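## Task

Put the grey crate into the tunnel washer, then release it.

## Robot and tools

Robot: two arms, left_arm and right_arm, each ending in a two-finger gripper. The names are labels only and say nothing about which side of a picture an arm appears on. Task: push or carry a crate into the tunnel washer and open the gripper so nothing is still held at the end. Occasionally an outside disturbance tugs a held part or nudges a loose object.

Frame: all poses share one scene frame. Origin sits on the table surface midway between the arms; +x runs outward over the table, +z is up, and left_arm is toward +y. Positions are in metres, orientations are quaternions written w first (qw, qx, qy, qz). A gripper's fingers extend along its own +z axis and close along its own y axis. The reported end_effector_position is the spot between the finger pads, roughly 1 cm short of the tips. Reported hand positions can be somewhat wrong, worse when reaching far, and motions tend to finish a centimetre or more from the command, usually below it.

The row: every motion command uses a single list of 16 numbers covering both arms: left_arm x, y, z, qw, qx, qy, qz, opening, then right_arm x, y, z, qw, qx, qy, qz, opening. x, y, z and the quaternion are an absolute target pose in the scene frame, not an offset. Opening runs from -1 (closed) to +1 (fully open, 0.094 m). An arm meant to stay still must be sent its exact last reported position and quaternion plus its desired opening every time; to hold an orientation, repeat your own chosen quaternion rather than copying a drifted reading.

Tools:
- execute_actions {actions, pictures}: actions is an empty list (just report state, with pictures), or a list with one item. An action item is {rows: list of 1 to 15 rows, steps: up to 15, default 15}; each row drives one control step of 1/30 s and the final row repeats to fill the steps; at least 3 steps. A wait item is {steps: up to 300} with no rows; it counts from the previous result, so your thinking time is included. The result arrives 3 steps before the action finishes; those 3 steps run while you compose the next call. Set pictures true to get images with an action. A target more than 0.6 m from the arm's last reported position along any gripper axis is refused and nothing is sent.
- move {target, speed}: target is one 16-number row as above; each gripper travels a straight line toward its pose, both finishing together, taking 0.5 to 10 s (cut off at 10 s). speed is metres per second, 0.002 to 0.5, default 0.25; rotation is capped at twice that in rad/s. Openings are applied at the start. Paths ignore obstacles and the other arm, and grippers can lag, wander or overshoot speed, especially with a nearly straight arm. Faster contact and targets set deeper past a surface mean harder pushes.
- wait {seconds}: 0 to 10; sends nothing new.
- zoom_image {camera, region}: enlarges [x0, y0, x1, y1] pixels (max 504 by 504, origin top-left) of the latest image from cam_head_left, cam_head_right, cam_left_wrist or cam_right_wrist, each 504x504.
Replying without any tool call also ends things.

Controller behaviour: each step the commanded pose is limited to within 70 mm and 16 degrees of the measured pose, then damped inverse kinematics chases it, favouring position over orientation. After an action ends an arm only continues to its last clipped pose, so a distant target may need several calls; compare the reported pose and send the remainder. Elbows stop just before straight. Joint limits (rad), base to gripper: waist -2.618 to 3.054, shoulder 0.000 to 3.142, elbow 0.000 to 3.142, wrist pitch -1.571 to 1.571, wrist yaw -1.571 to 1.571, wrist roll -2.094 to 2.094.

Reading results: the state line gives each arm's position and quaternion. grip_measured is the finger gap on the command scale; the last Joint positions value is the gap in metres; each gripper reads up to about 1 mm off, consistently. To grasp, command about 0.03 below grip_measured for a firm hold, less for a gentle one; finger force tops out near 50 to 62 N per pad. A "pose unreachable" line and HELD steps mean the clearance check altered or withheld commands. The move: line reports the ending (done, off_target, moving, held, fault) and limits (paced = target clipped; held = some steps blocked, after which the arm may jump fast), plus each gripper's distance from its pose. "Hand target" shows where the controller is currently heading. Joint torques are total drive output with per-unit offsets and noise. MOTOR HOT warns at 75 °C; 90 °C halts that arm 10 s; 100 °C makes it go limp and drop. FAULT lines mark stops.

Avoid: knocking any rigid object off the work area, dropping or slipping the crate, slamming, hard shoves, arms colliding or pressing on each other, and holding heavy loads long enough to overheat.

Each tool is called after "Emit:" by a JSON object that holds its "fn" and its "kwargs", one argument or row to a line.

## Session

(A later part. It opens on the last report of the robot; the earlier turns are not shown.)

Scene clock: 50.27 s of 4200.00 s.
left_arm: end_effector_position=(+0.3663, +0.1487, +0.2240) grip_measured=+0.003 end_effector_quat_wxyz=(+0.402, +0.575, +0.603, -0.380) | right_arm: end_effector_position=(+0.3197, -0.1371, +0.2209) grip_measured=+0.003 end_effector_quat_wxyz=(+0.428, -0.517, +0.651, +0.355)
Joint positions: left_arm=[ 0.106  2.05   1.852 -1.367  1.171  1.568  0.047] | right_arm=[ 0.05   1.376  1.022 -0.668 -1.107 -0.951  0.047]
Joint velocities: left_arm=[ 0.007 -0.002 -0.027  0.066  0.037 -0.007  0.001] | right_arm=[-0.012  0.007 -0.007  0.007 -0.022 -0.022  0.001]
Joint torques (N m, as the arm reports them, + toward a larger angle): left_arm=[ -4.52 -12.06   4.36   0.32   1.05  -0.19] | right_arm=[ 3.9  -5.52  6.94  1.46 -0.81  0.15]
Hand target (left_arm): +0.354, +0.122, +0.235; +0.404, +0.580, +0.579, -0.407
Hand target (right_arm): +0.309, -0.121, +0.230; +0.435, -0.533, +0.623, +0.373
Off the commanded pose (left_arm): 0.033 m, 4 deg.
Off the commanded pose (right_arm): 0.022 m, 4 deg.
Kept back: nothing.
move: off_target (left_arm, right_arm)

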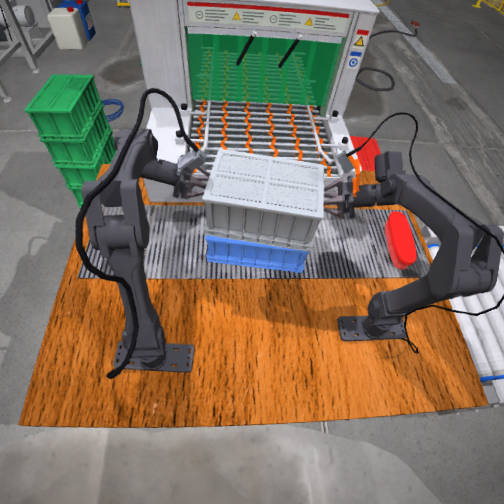

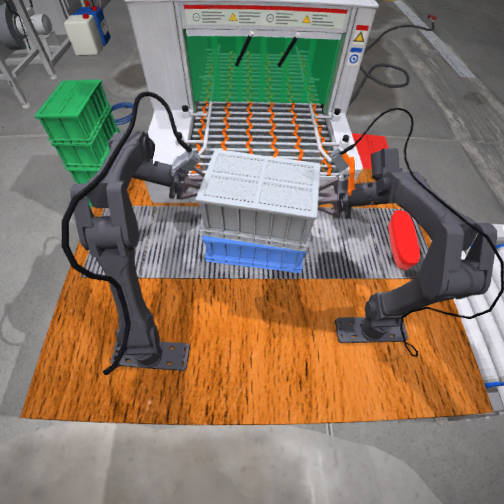

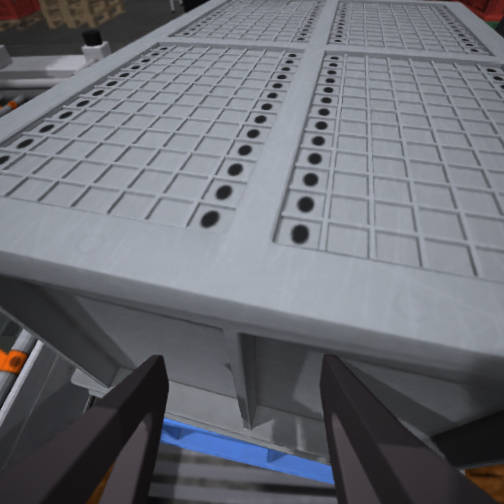

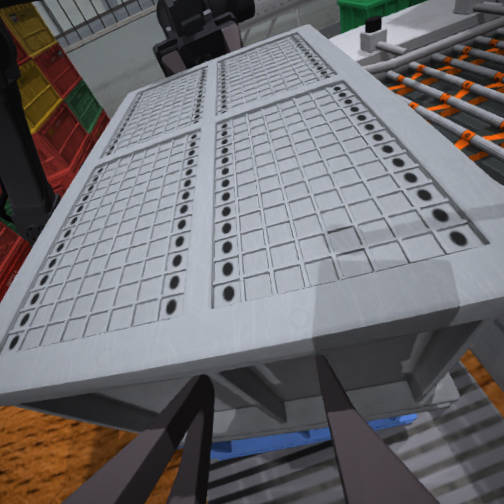

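Contact. Pinch ribs, then lift.

Emit:
{"fn": "move", "kwargs": {
  "target": [0.358,0.135,0.235,0.406,0.579,0.579,-0.406,-1,0.31,-0.125,0.23,0.436,-0.532,0.623,0.373,-1],
  "speed": 0.03
}}

Emit:
{"fn": "move", "kwargs": {
  "target": [0.36,0.135,0.30,0.436,0.532,0.623,-0.373,-1,0.35,-0.128,0.295,0.406,-0.579,0.579,0.406,-1],
  "speed": 0.05
}}

Scene clock: 51.97 s of 4200.00 s.
left_arm: end_effector_position=(+0.3652, +0.1509, +0.2223) grip_measured=-0.960 end_effector_quat_wxyz=(+0.403, +0.586, +0.597, -0.371) | right_arm: end_effector_position=(+0.3196, -0.1368, +0.2205) grip_measured=-0.947 end_effector_quat_wxyz=(+0.430, -0.521, +0.648, +0.352)
Joint positions: left_arm=[ 0.109  2.049  1.852 -1.378  1.16   1.608  0.002] | right_arm=[ 0.052  1.376  1.022 -0.668 -1.105 -0.963  0.002]
Joint velocities: left_arm=[-0.002 -0.012 -0.002 -0.095 -0.007  0.022  0.   ] | right_arm=[ 0.002 -0.007 -0.007  0.037 -0.007  0.022  0.001]
Joint torques (N m, as the arm reports them, + toward a larger angle): left_arm=[-2.05 -9.96  7.45 -0.19  1.14  0.08] | right_arm=[ 2.22 -5.12  7.63  1.14 -0.96 -0.02]
Hand target (left_arm): +0.358, +0.136, +0.235; +0.408, +0.577, +0.582, -0.403
Hand target (right_arm): +0.310, -0.126, +0.230; +0.436, -0.532, +0.623, +0.373
Off the commanded pose (left_arm): 0.022 m, 5 deg.
Off the commanded pose (right_arm): 0.018 m, 4 deg.
Kept back: nothing.
move: off_target (left_arm, right_arm)

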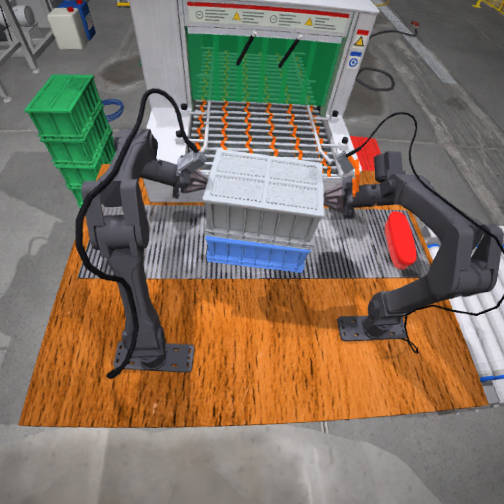

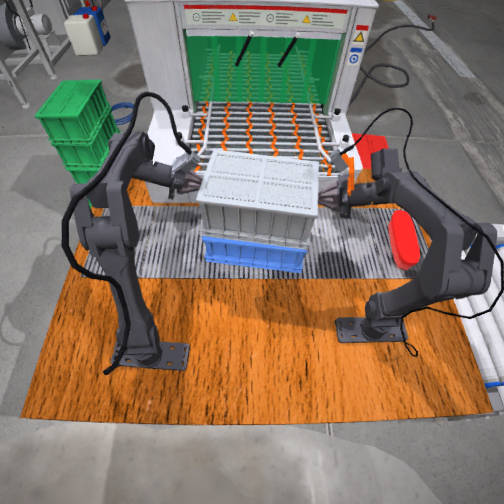

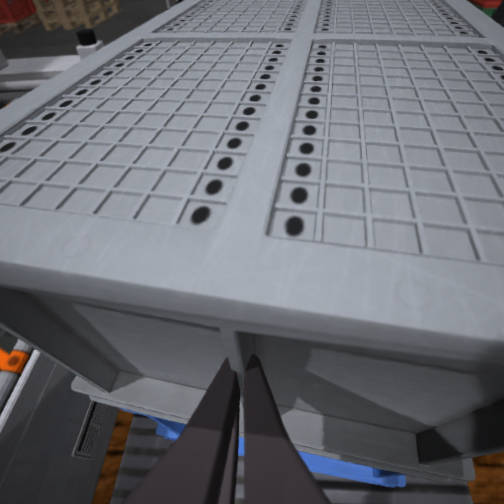

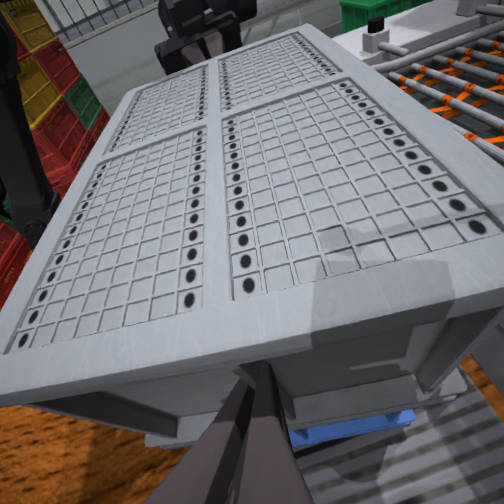

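Scene clock: 54.63 s of 4200.00 s.
left_arm: end_effector_position=(+0.3695, +0.1542, +0.2665) grip_measured=-0.960 end_effector_quat_wxyz=(+0.404, +0.523, +0.660, -0.357) | right_arm: end_effector_position=(+0.3511, -0.1359, +0.2705) grip_measured=-0.947 end_effector_quat_wxyz=(-0.377, +0.579, -0.611, -0.386)
Joint positions: left_arm=[ 0.11   1.922  1.852 -1.242  1.123  1.231  0.002] | right_arm=[ 0.042  1.727  1.627 -1.353 -1.136 -1.402  0.002]
Joint velocities: left_arm=[-0.022  0.002 -0.012 -0.007 -0.051 -0.022  0.   ] | right_arm=[-0.007 -0.007  0.017 -0.125 -0.037  0.007 -0.002]
Joint torques (N m, as the arm reports them, + toward a larger angle): left_arm=[ -2.3  -13.03   7.13   0.77   1.26  -0.2 ] | right_arm=[ 0.44 -6.84 10.16  0.4  -1.4  -0.14]
Hand target (left_arm): +0.358, +0.136, +0.299; +0.434, +0.534, +0.622, -0.374
Hand target (right_arm): +0.349, -0.129, +0.293; -0.407, +0.578, -0.580, -0.404
Off the commanded pose (left_arm): 0.040 m, 6 deg.
Off the commanded pose (right_arm): 0.026 m, 5 deg.
Kept back: nothing.
move: off_target (left_arm, right_arm)

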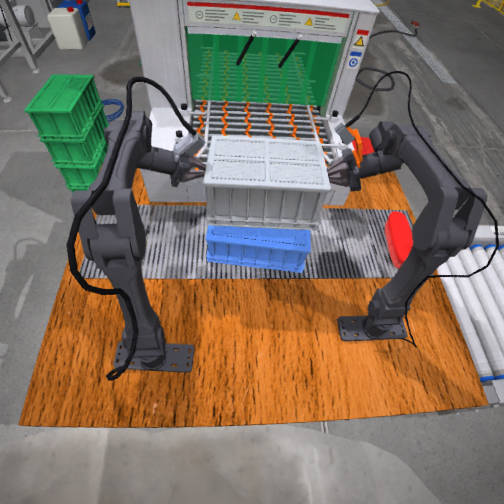

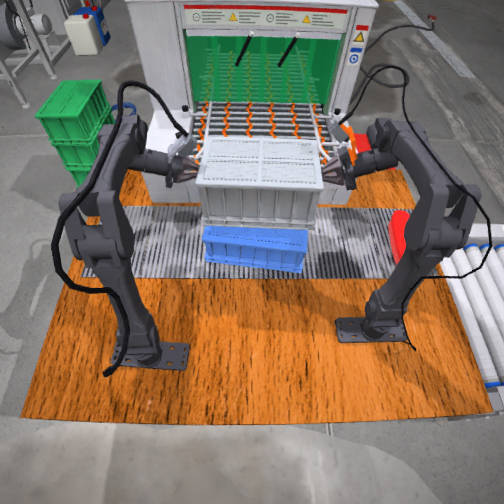

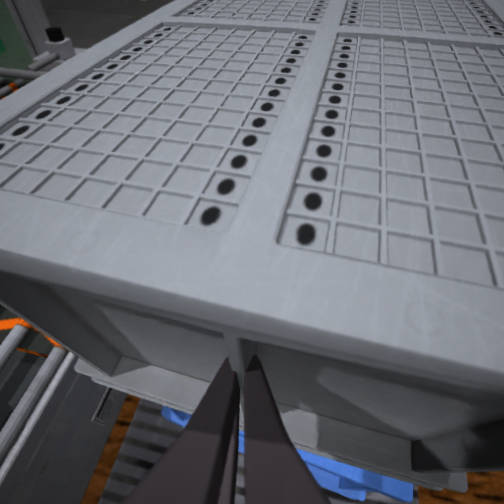

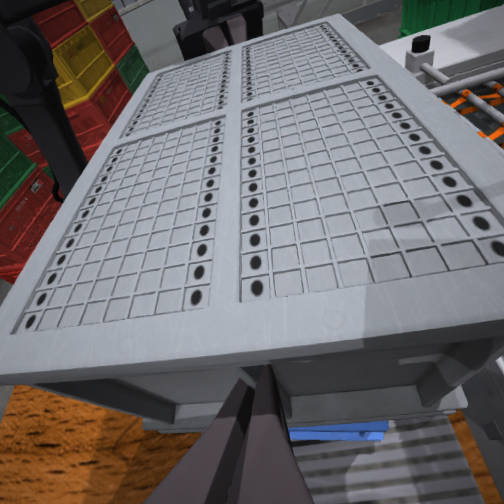

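Emit:
{"fn": "move", "kwargs": {
  "target": [0.55,0.135,0.32,0.436,0.532,0.623,-0.373,-1,0.55,-0.128,0.31,0.406,-0.579,0.579,0.406,-1],
  "speed": 0.06
}}

Scene clock: 59.00 s of 4200.00 s.
left_arm: end_effector_position=(+0.5607, +0.1567, +0.2863) grip_measured=-0.961 end_effector_quat_wxyz=(+0.516, +0.440, +0.659, -0.325) | right_arm: end_effector_position=(+0.5520, -0.1303, +0.2796) grip_measured=-0.947 end_effector_quat_wxyz=(+0.449, -0.524, +0.624, +0.366)
Joint positions: left_arm=[ 0.096  2.602  2.85  -0.867  1.115  0.595  0.002] | right_arm=[ 0.033  2.54   2.841 -1.316 -1.173 -0.993  0.002]
Joint velocities: left_arm=[-0.017 -0.007 -0.007  0.022  0.022 -0.051 -0.   ] | right_arm=[-0.007  0.007  0.012  0.007  0.007 -0.066 -0.   ]
Joint torques (N m, as the arm reports them, + toward a larger angle): left_arm=[ -1.99 -16.23   8.38   1.66   0.98  -0.3 ] | right_arm=[ -0.02 -13.04   9.84   1.36  -1.23   0.12]
Hand target (left_arm): +0.547, +0.136, +0.316; +0.533, +0.462, +0.619, -0.346
Hand target (right_arm): +0.547, -0.126, +0.306; +0.477, -0.530, +0.590, +0.379
Off the commanded pose (left_arm): 0.042 m, 16 deg.
Off the commanded pose (right_arm): 0.031 m, 11 deg.
elbow stopped short (left arm): the move would have taken joint 3 (elbow) straighter than the controller allows; a more bent joint 3 avoids this.
elbow stopped short (right arm): the move would have taken joint 3 (elbow) straighter than the controller allows; a more bent joint 3 avoids this.
Kept back: nothing.
move: off_target (left_arm, right_arm)

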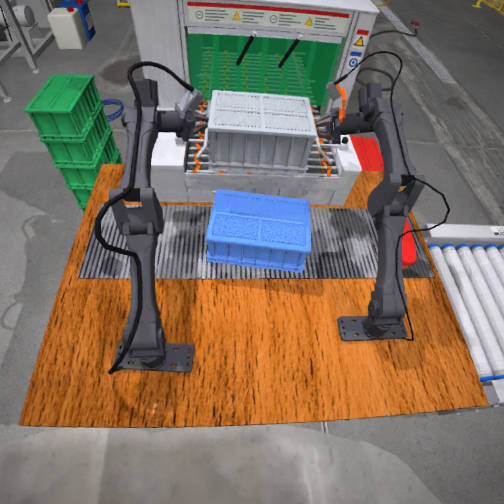

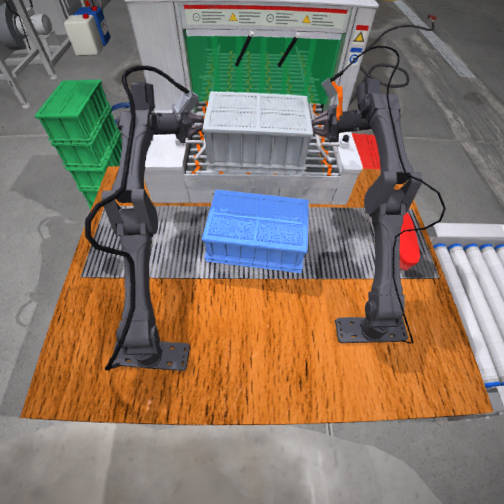

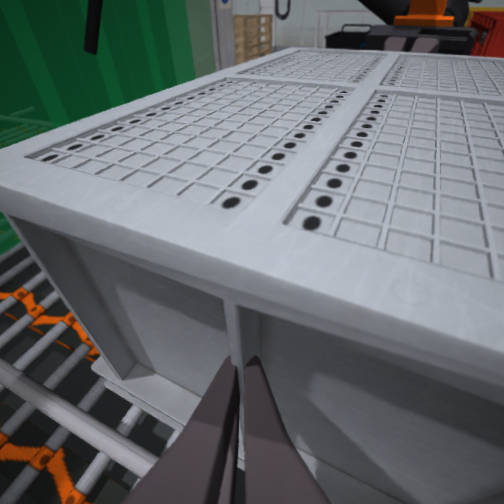

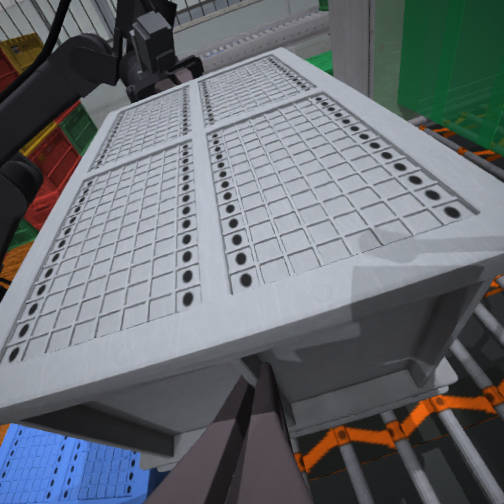

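Tilted at reach limit; lower, shifting to -y.

Emit:
{"fn": "move", "kwargs": {
  "target": [0.54,0.115,0.27,0.436,0.532,0.623,-0.373,-1,0.54,-0.148,0.26,0.406,-0.579,0.579,0.406,-1],
  "speed": 0.03
}}

Scene clock: 64.00 s of 4200.00 s.
left_arm: end_effector_position=(+0.5520, +0.1352, +0.2480) grip_measured=-0.961 end_effector_quat_wxyz=(+0.484, +0.473, +0.656, -0.334) | right_arm: end_effector_position=(+0.5422, -0.1526, +0.2440) grip_measured=-0.947 end_effector_quat_wxyz=(+0.430, -0.547, +0.617, +0.367)
Joint positions: left_arm=[ 0.059  2.648  2.85  -0.973  1.114  0.737  0.002] | right_arm=[-0.011  2.592  2.841 -1.508 -1.182 -1.254  0.002]
Joint velocities: left_arm=[-0.007  0.002  0.007  0.007  0.066 -0.022 -0.001] | right_arm=[-0.007 -0.012 -0.012 -0.022 -0.007 -0.081  0.   ]
Joint torques (N m, as the arm reports them, + toward a larger angle): left_arm=[ -1.99 -16.01   8.41   1.22   0.91  -0.05] | right_arm=[ -0.06 -12.08   9.66   0.68  -1.19  -0.08]
Hand target (left_arm): +0.539, +0.115, +0.269; +0.494, +0.491, +0.625, -0.355
Hand target (right_arm): +0.539, -0.149, +0.260; +0.451, -0.547, +0.593, +0.382
Off the commanded pose (left_arm): 0.032 m, 11 deg.
Off the commanded pose (right_arm): 0.017 m, 8 deg.
elbow stopped short (left arm): the move would have taken joint 3 (elbow) straighter than the controller allows; a more bent joint 3 avoids this.
elbow stopped short (right arm): the move would have taken joint 3 (elbow) straighter than the controller allows; a more bent joint 3 avoids this.
Kept back: nothing.
move: off_target (left_arm, right_arm)

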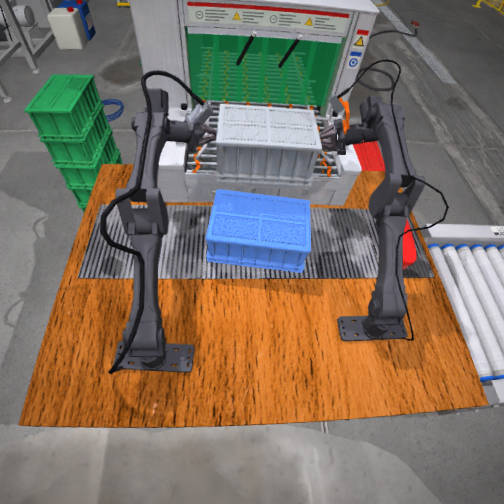

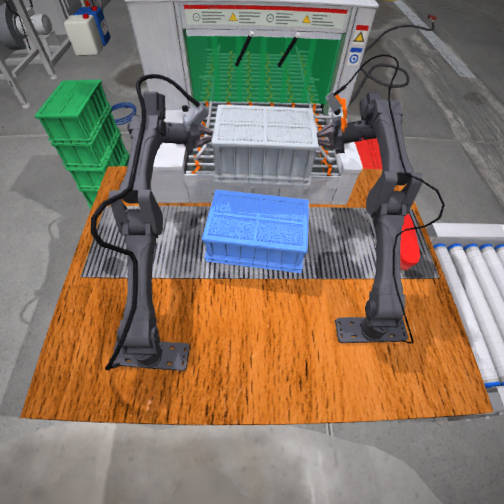

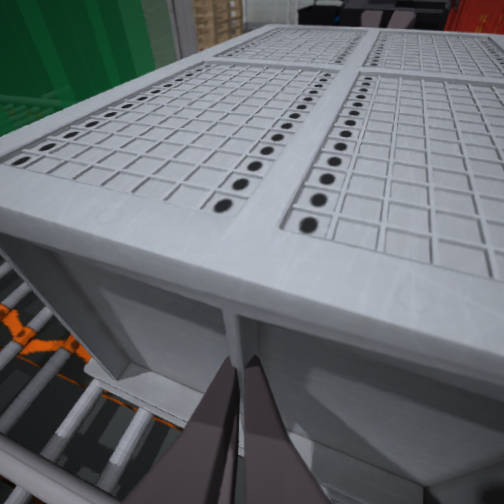

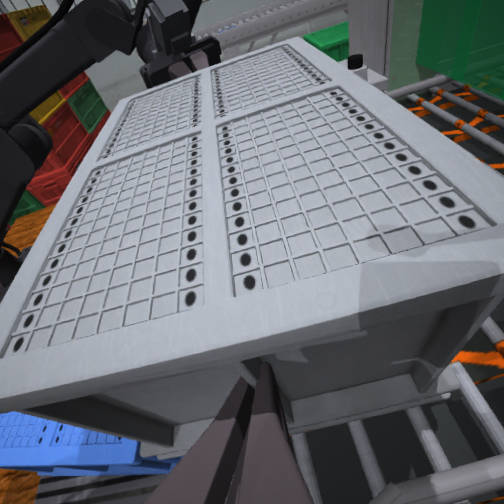

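Emit:
{"fn": "move", "kwargs": {
  "target": [0.54,0.127,0.245,0.436,0.532,0.623,-0.373,-1,0.54,-0.136,0.235,0.406,-0.579,0.579,0.406,-1],
  "speed": 0.03
}}

Emit:
{"fn": "move", "kwargs": {
  "target": [0.54,0.145,0.245,0.436,0.532,0.623,-0.373,-0.4,0.54,-0.145,0.24,0.406,-0.579,0.579,0.406,-0.4],
  "speed": 0.03
}}

Emit:
{"fn": "move", "kwargs": {
  "target": [0.5,0.2,0.26,0.436,0.532,0.623,-0.373,-0.4,0.5,-0.2,0.26,0.406,-0.579,0.579,0.406,-0.4],
  "speed": 0.08
}}

Scene clock: 68.17 s of 4200.00 s.
left_arm: end_effector_position=(+0.5487, +0.1373, +0.2476) grip_measured=-0.960 end_effector_quat_wxyz=(+0.495, +0.495, +0.633, -0.332) | right_arm: end_effector_position=(+0.5435, -0.1500, +0.2432) grip_measured=-0.947 end_effector_quat_wxyz=(-0.445, +0.555, -0.596, -0.373)
Joint positions: left_arm=[ 0.068  2.654  2.85  -0.985  1.151  0.816  0.002] | right_arm=[-0.011  2.616  2.859 -1.507 -1.222 -1.298  0.002]
Joint velocities: left_arm=[-0.002 -0.012  0.012  0.037 -0.051  0.007 -0.001] | right_arm=[-0.007  0.002 -0.012 -0.037  0.007 -0.007 -0.001]
Joint torques (N m, as the arm reports them, + toward a larger angle): left_arm=[ -0.96 -14.07   7.43   0.83   0.73   0.05] | right_arm=[  2.11 -10.81   7.96   0.5   -0.63  -0.12]
Hand target (left_arm): +0.540, +0.127, +0.245; +0.484, +0.496, +0.626, -0.357
Hand target (right_arm): +0.539, -0.136, +0.235; -0.435, +0.558, -0.589, -0.390
Off the commanded pose (left_arm): 0.014 m, 9 deg.
Off the commanded pose (right_arm): 0.017 m, 7 deg.
Kept back: nothing.
move: off_target (left_arm, right_arm)

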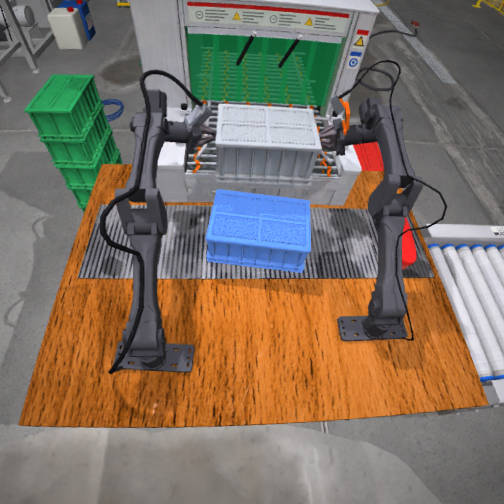

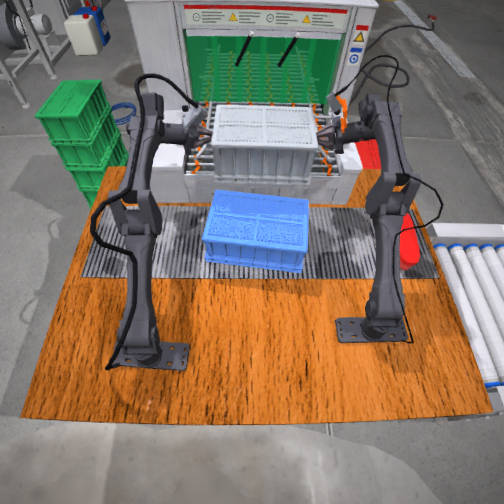

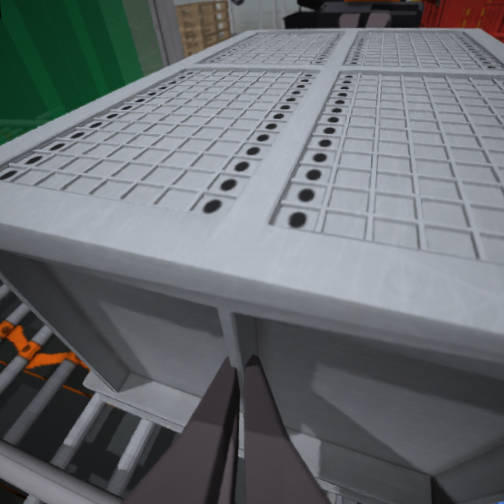

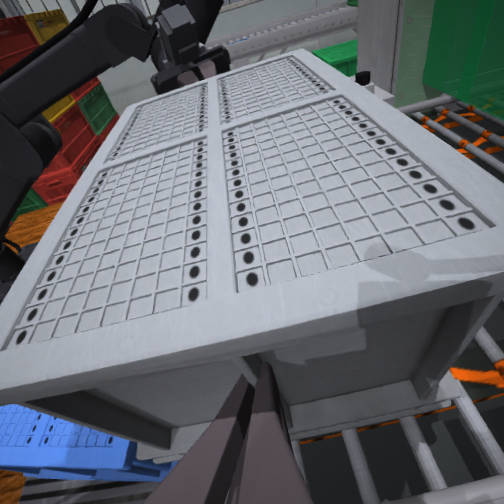

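Scene clock: 71.43 s of 4200.00 s.
left_arm: end_effector_position=(+0.5434, +0.1408, +0.2398) grip_measured=-0.403 end_effector_quat_wxyz=(+0.486, +0.495, +0.631, -0.346) | right_arm: end_effector_position=(+0.5439, -0.1506, +0.2368) grip_measured=-0.403 end_effector_quat_wxyz=(-0.440, +0.554, -0.598, -0.376)
Joint positions: left_arm=[ 0.077  2.67   2.86  -1.04   1.179  0.858  0.028] | right_arm=[-0.012  2.628  2.859 -1.517 -1.22  -1.308  0.028]
Joint velocities: left_arm=[-0.007 -0.012 -0.002  0.037 -0.007  0.022 -0.001] | right_arm=[-0.007 -0.012 -0.007 -0.051  0.022  0.022 -0.   ]
Joint torques (N m, as the arm reports them, + toward a larger angle): left_arm=[  0.79 -14.95   7.61   0.91   0.64   0.06] | right_arm=[  0.69 -12.23   8.08   0.46  -0.72  -0.1 ]
Hand target (left_arm): +0.540, +0.145, +0.245; +0.488, +0.493, +0.627, -0.355
Hand target (right_arm): +0.540, -0.145, +0.240; -0.440, +0.554, -0.591, -0.387
Off the commanded pose (left_arm): 0.008 m, 8 deg.
Off the commanded pose (right_arm): 0.008 m, 6 deg.
elbow stopped short (right arm): the move would have taken joint 3 (elbow) straighter than the controller allows; a more bent joint 3 avoids this.
elbow stopped short (left arm): the move would have taken joint 3 (elbow) straighter than the controller allows; a more bent joint 3 avoids this.
Kept back: nothing.
move: off_target (left_arm, right_arm)

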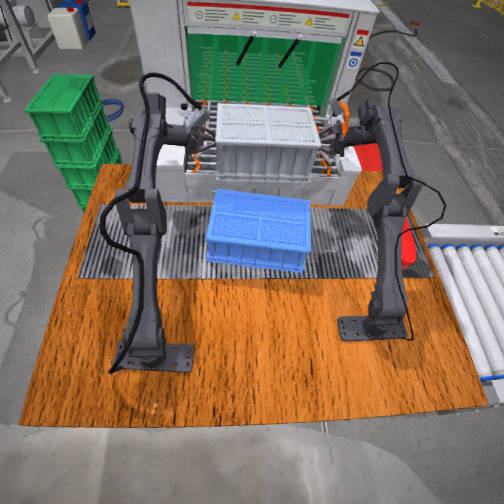

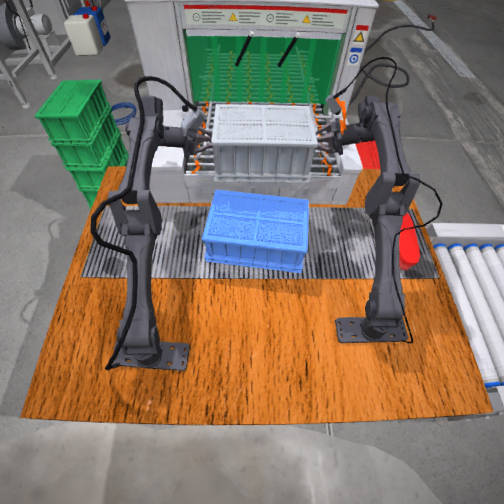

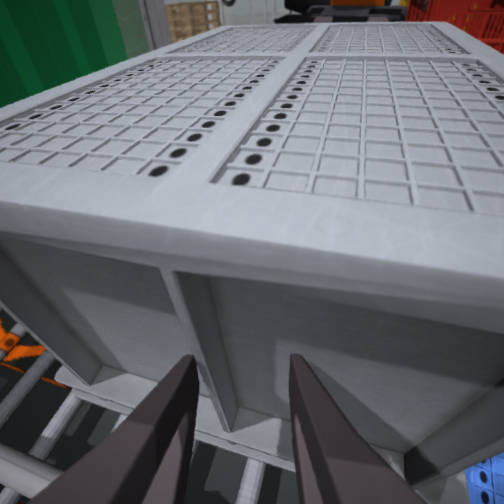

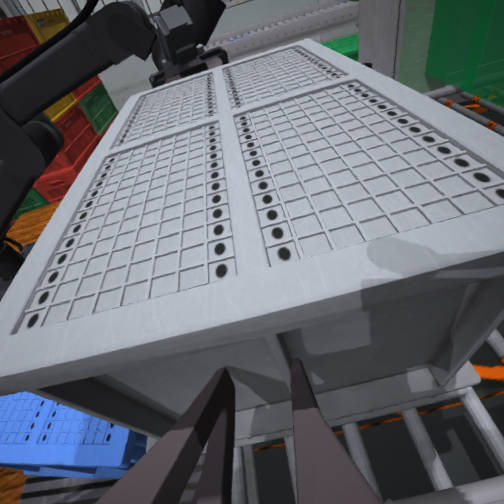

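Scene clock: 73.00 s of 4200.00 s.
left_arm: end_effector_position=(+0.5057, +0.1983, +0.2402) grip_measured=-0.403 end_effector_quat_wxyz=(+0.465, +0.493, +0.646, -0.352) | right_arm: end_effector_position=(+0.5062, -0.1990, +0.2483) grip_measured=-0.403 end_effector_quat_wxyz=(+0.441, -0.546, +0.611, +0.367)
Joint positions: left_arm=[ 0.192  2.629  2.86  -1.421  1.219  1.173  0.028] | right_arm=[-0.117  2.368  2.434 -1.559 -1.221 -1.524  0.028]
Joint velocities: left_arm=[-0.007 -0.022  0.007 -0.081  0.022 -0.037 -0.   ] | right_arm=[ 0.012  0.007 -0.017  0.022 -0.11   0.037  0.001]
Joint torques (N m, as the arm reports them, + toward a larger angle): left_arm=[  0.58 -16.3    7.22   0.63   0.72   0.06] | right_arm=[ -0.61 -13.42   5.8    0.33  -0.75  -0.09]
Hand target (left_arm): +0.500, +0.200, +0.260; +0.480, +0.498, +0.633, -0.348
Hand target (right_arm): +0.501, -0.201, +0.261; +0.452, -0.545, +0.604, +0.367
Off the commanded pose (left_arm): 0.021 m, 7 deg.
Off the commanded pose (right_arm): 0.013 m, 8 deg.
elbow stopped short (left arm): the move would have taken joint 3 (elbow) straighter than the controller allows; a more bent joint 3 avoids this.
joint sent to its limit (right arm) — the command would take joint 4 (wrist pitch) past its lower limit, so that joint was sent only as far as its limit.
Kept back: nothing.
move: off_target (left_arm, right_arm)

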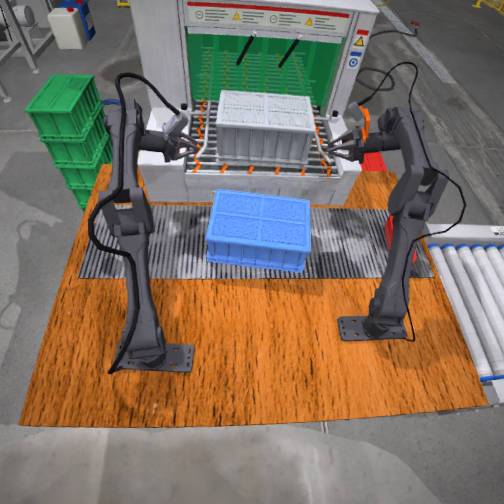

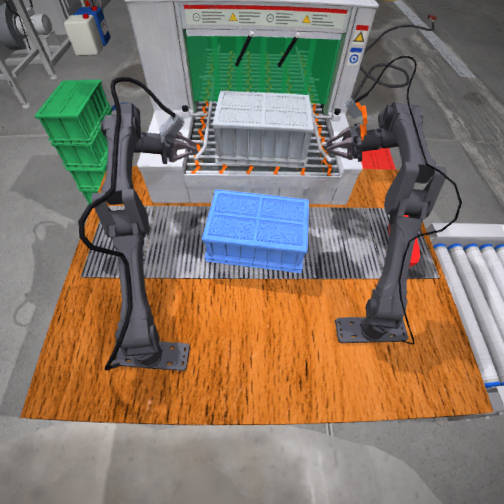

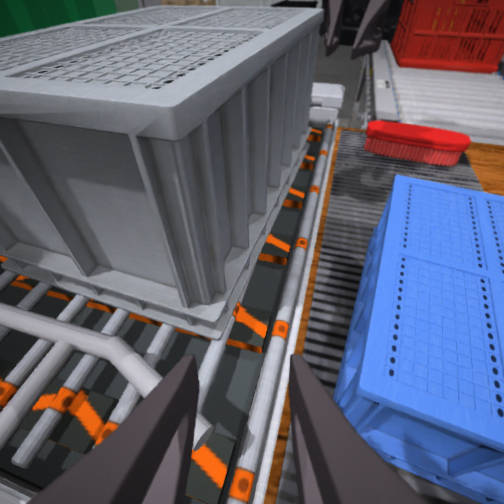

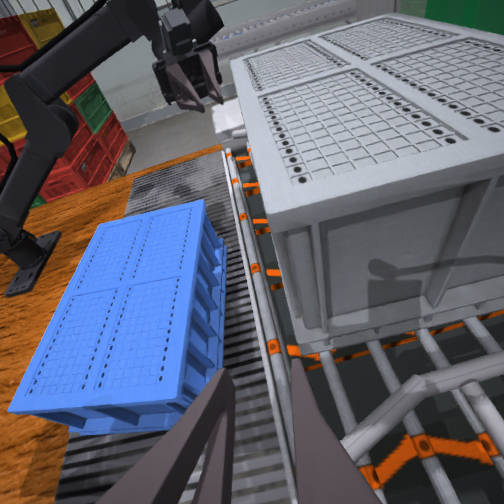

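The belt carries it.

Emit:
{"fn": "wait", "kwargs": {
  "seconds": 8
}}

Scene clock: 81.03 s of 4200.00 s.
left_arm: end_effector_position=(+0.5052, +0.1982, +0.2400) grip_measured=-0.403 end_effector_quat_wxyz=(+0.465, +0.493, +0.646, -0.352) | right_arm: end_effector_position=(+0.5062, -0.1990, +0.2483) grip_measured=-0.403 end_effector_quat_wxyz=(+0.441, -0.546, +0.610, +0.366)
Joint positions: left_arm=[ 0.192  2.629  2.86  -1.425  1.219  1.177  0.028] | right_arm=[-0.117  2.368  2.434 -1.559 -1.221 -1.525  0.028]
Joint velocities: left_arm=[-0.012 -0.002 -0.002  0.022 -0.007  0.007 -0.   ] | right_arm=[-0.017  0.002  0.002 -0.007 -0.022 -0.022  0.   ]
Joint torques (N m, as the arm reports them, + toward a larger angle): left_arm=[  0.59 -16.32   7.21   0.62   0.73   0.06] | right_arm=[ -0.59 -13.42   5.84   0.33  -0.74  -0.08]
Hand target (left_arm): +0.500, +0.200, +0.260; +0.480, +0.498, +0.633, -0.348
Hand target (right_arm): +0.501, -0.201, +0.261; +0.452, -0.545, +0.603, +0.367
Off the commanded pose (left_arm): 0.021 m, 7 deg.
Off the commanded pose (right_arm): 0.013 m, 8 deg.
Kept back: nothing.
Steps of this call (steps 1 to 241: nothing new was sent). Readings (end_effector_position):
1: left_arm (+0.5056, +0.1983, +0.2402) | right_arm (+0.5062, -0.1990, +0.2483)
2: left_arm (+0.5055, +0.1983, +0.2402) | right_arm (+0.5062, -0.1990, +0.2483)
4: left_arm (+0.5054, +0.1982, +0.2401) | right_arm (+0.5062, -0.1990, +0.2483)
8: left_arm (+0.5053, +0.1982, +0.2401) | right_arm (+0.5062, -0.1990, +0.2483)
241: the state above

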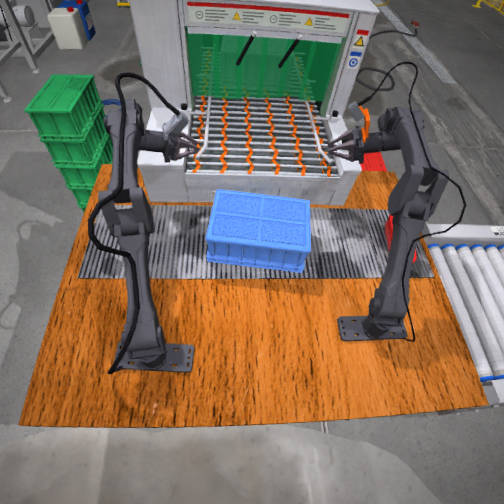

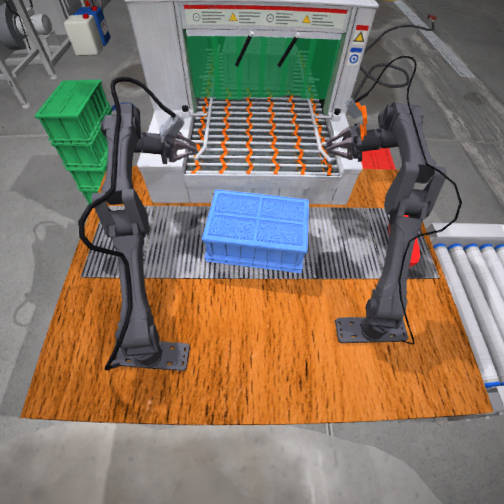

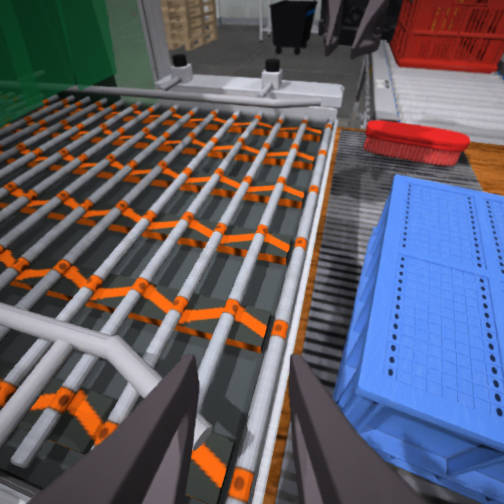

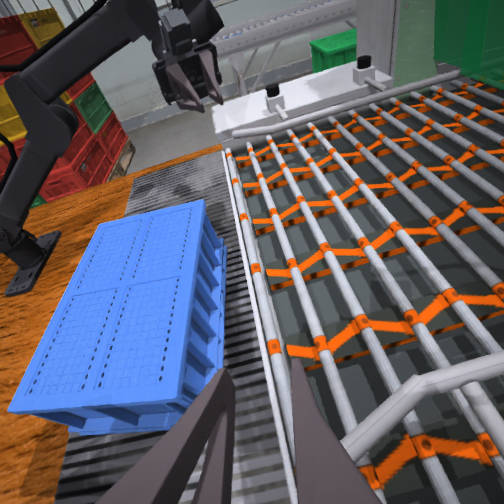

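Emit:
{"fn": "finished_scene", "kwargs": {
  "scene": 1
}}

The scene is finished: the task was done.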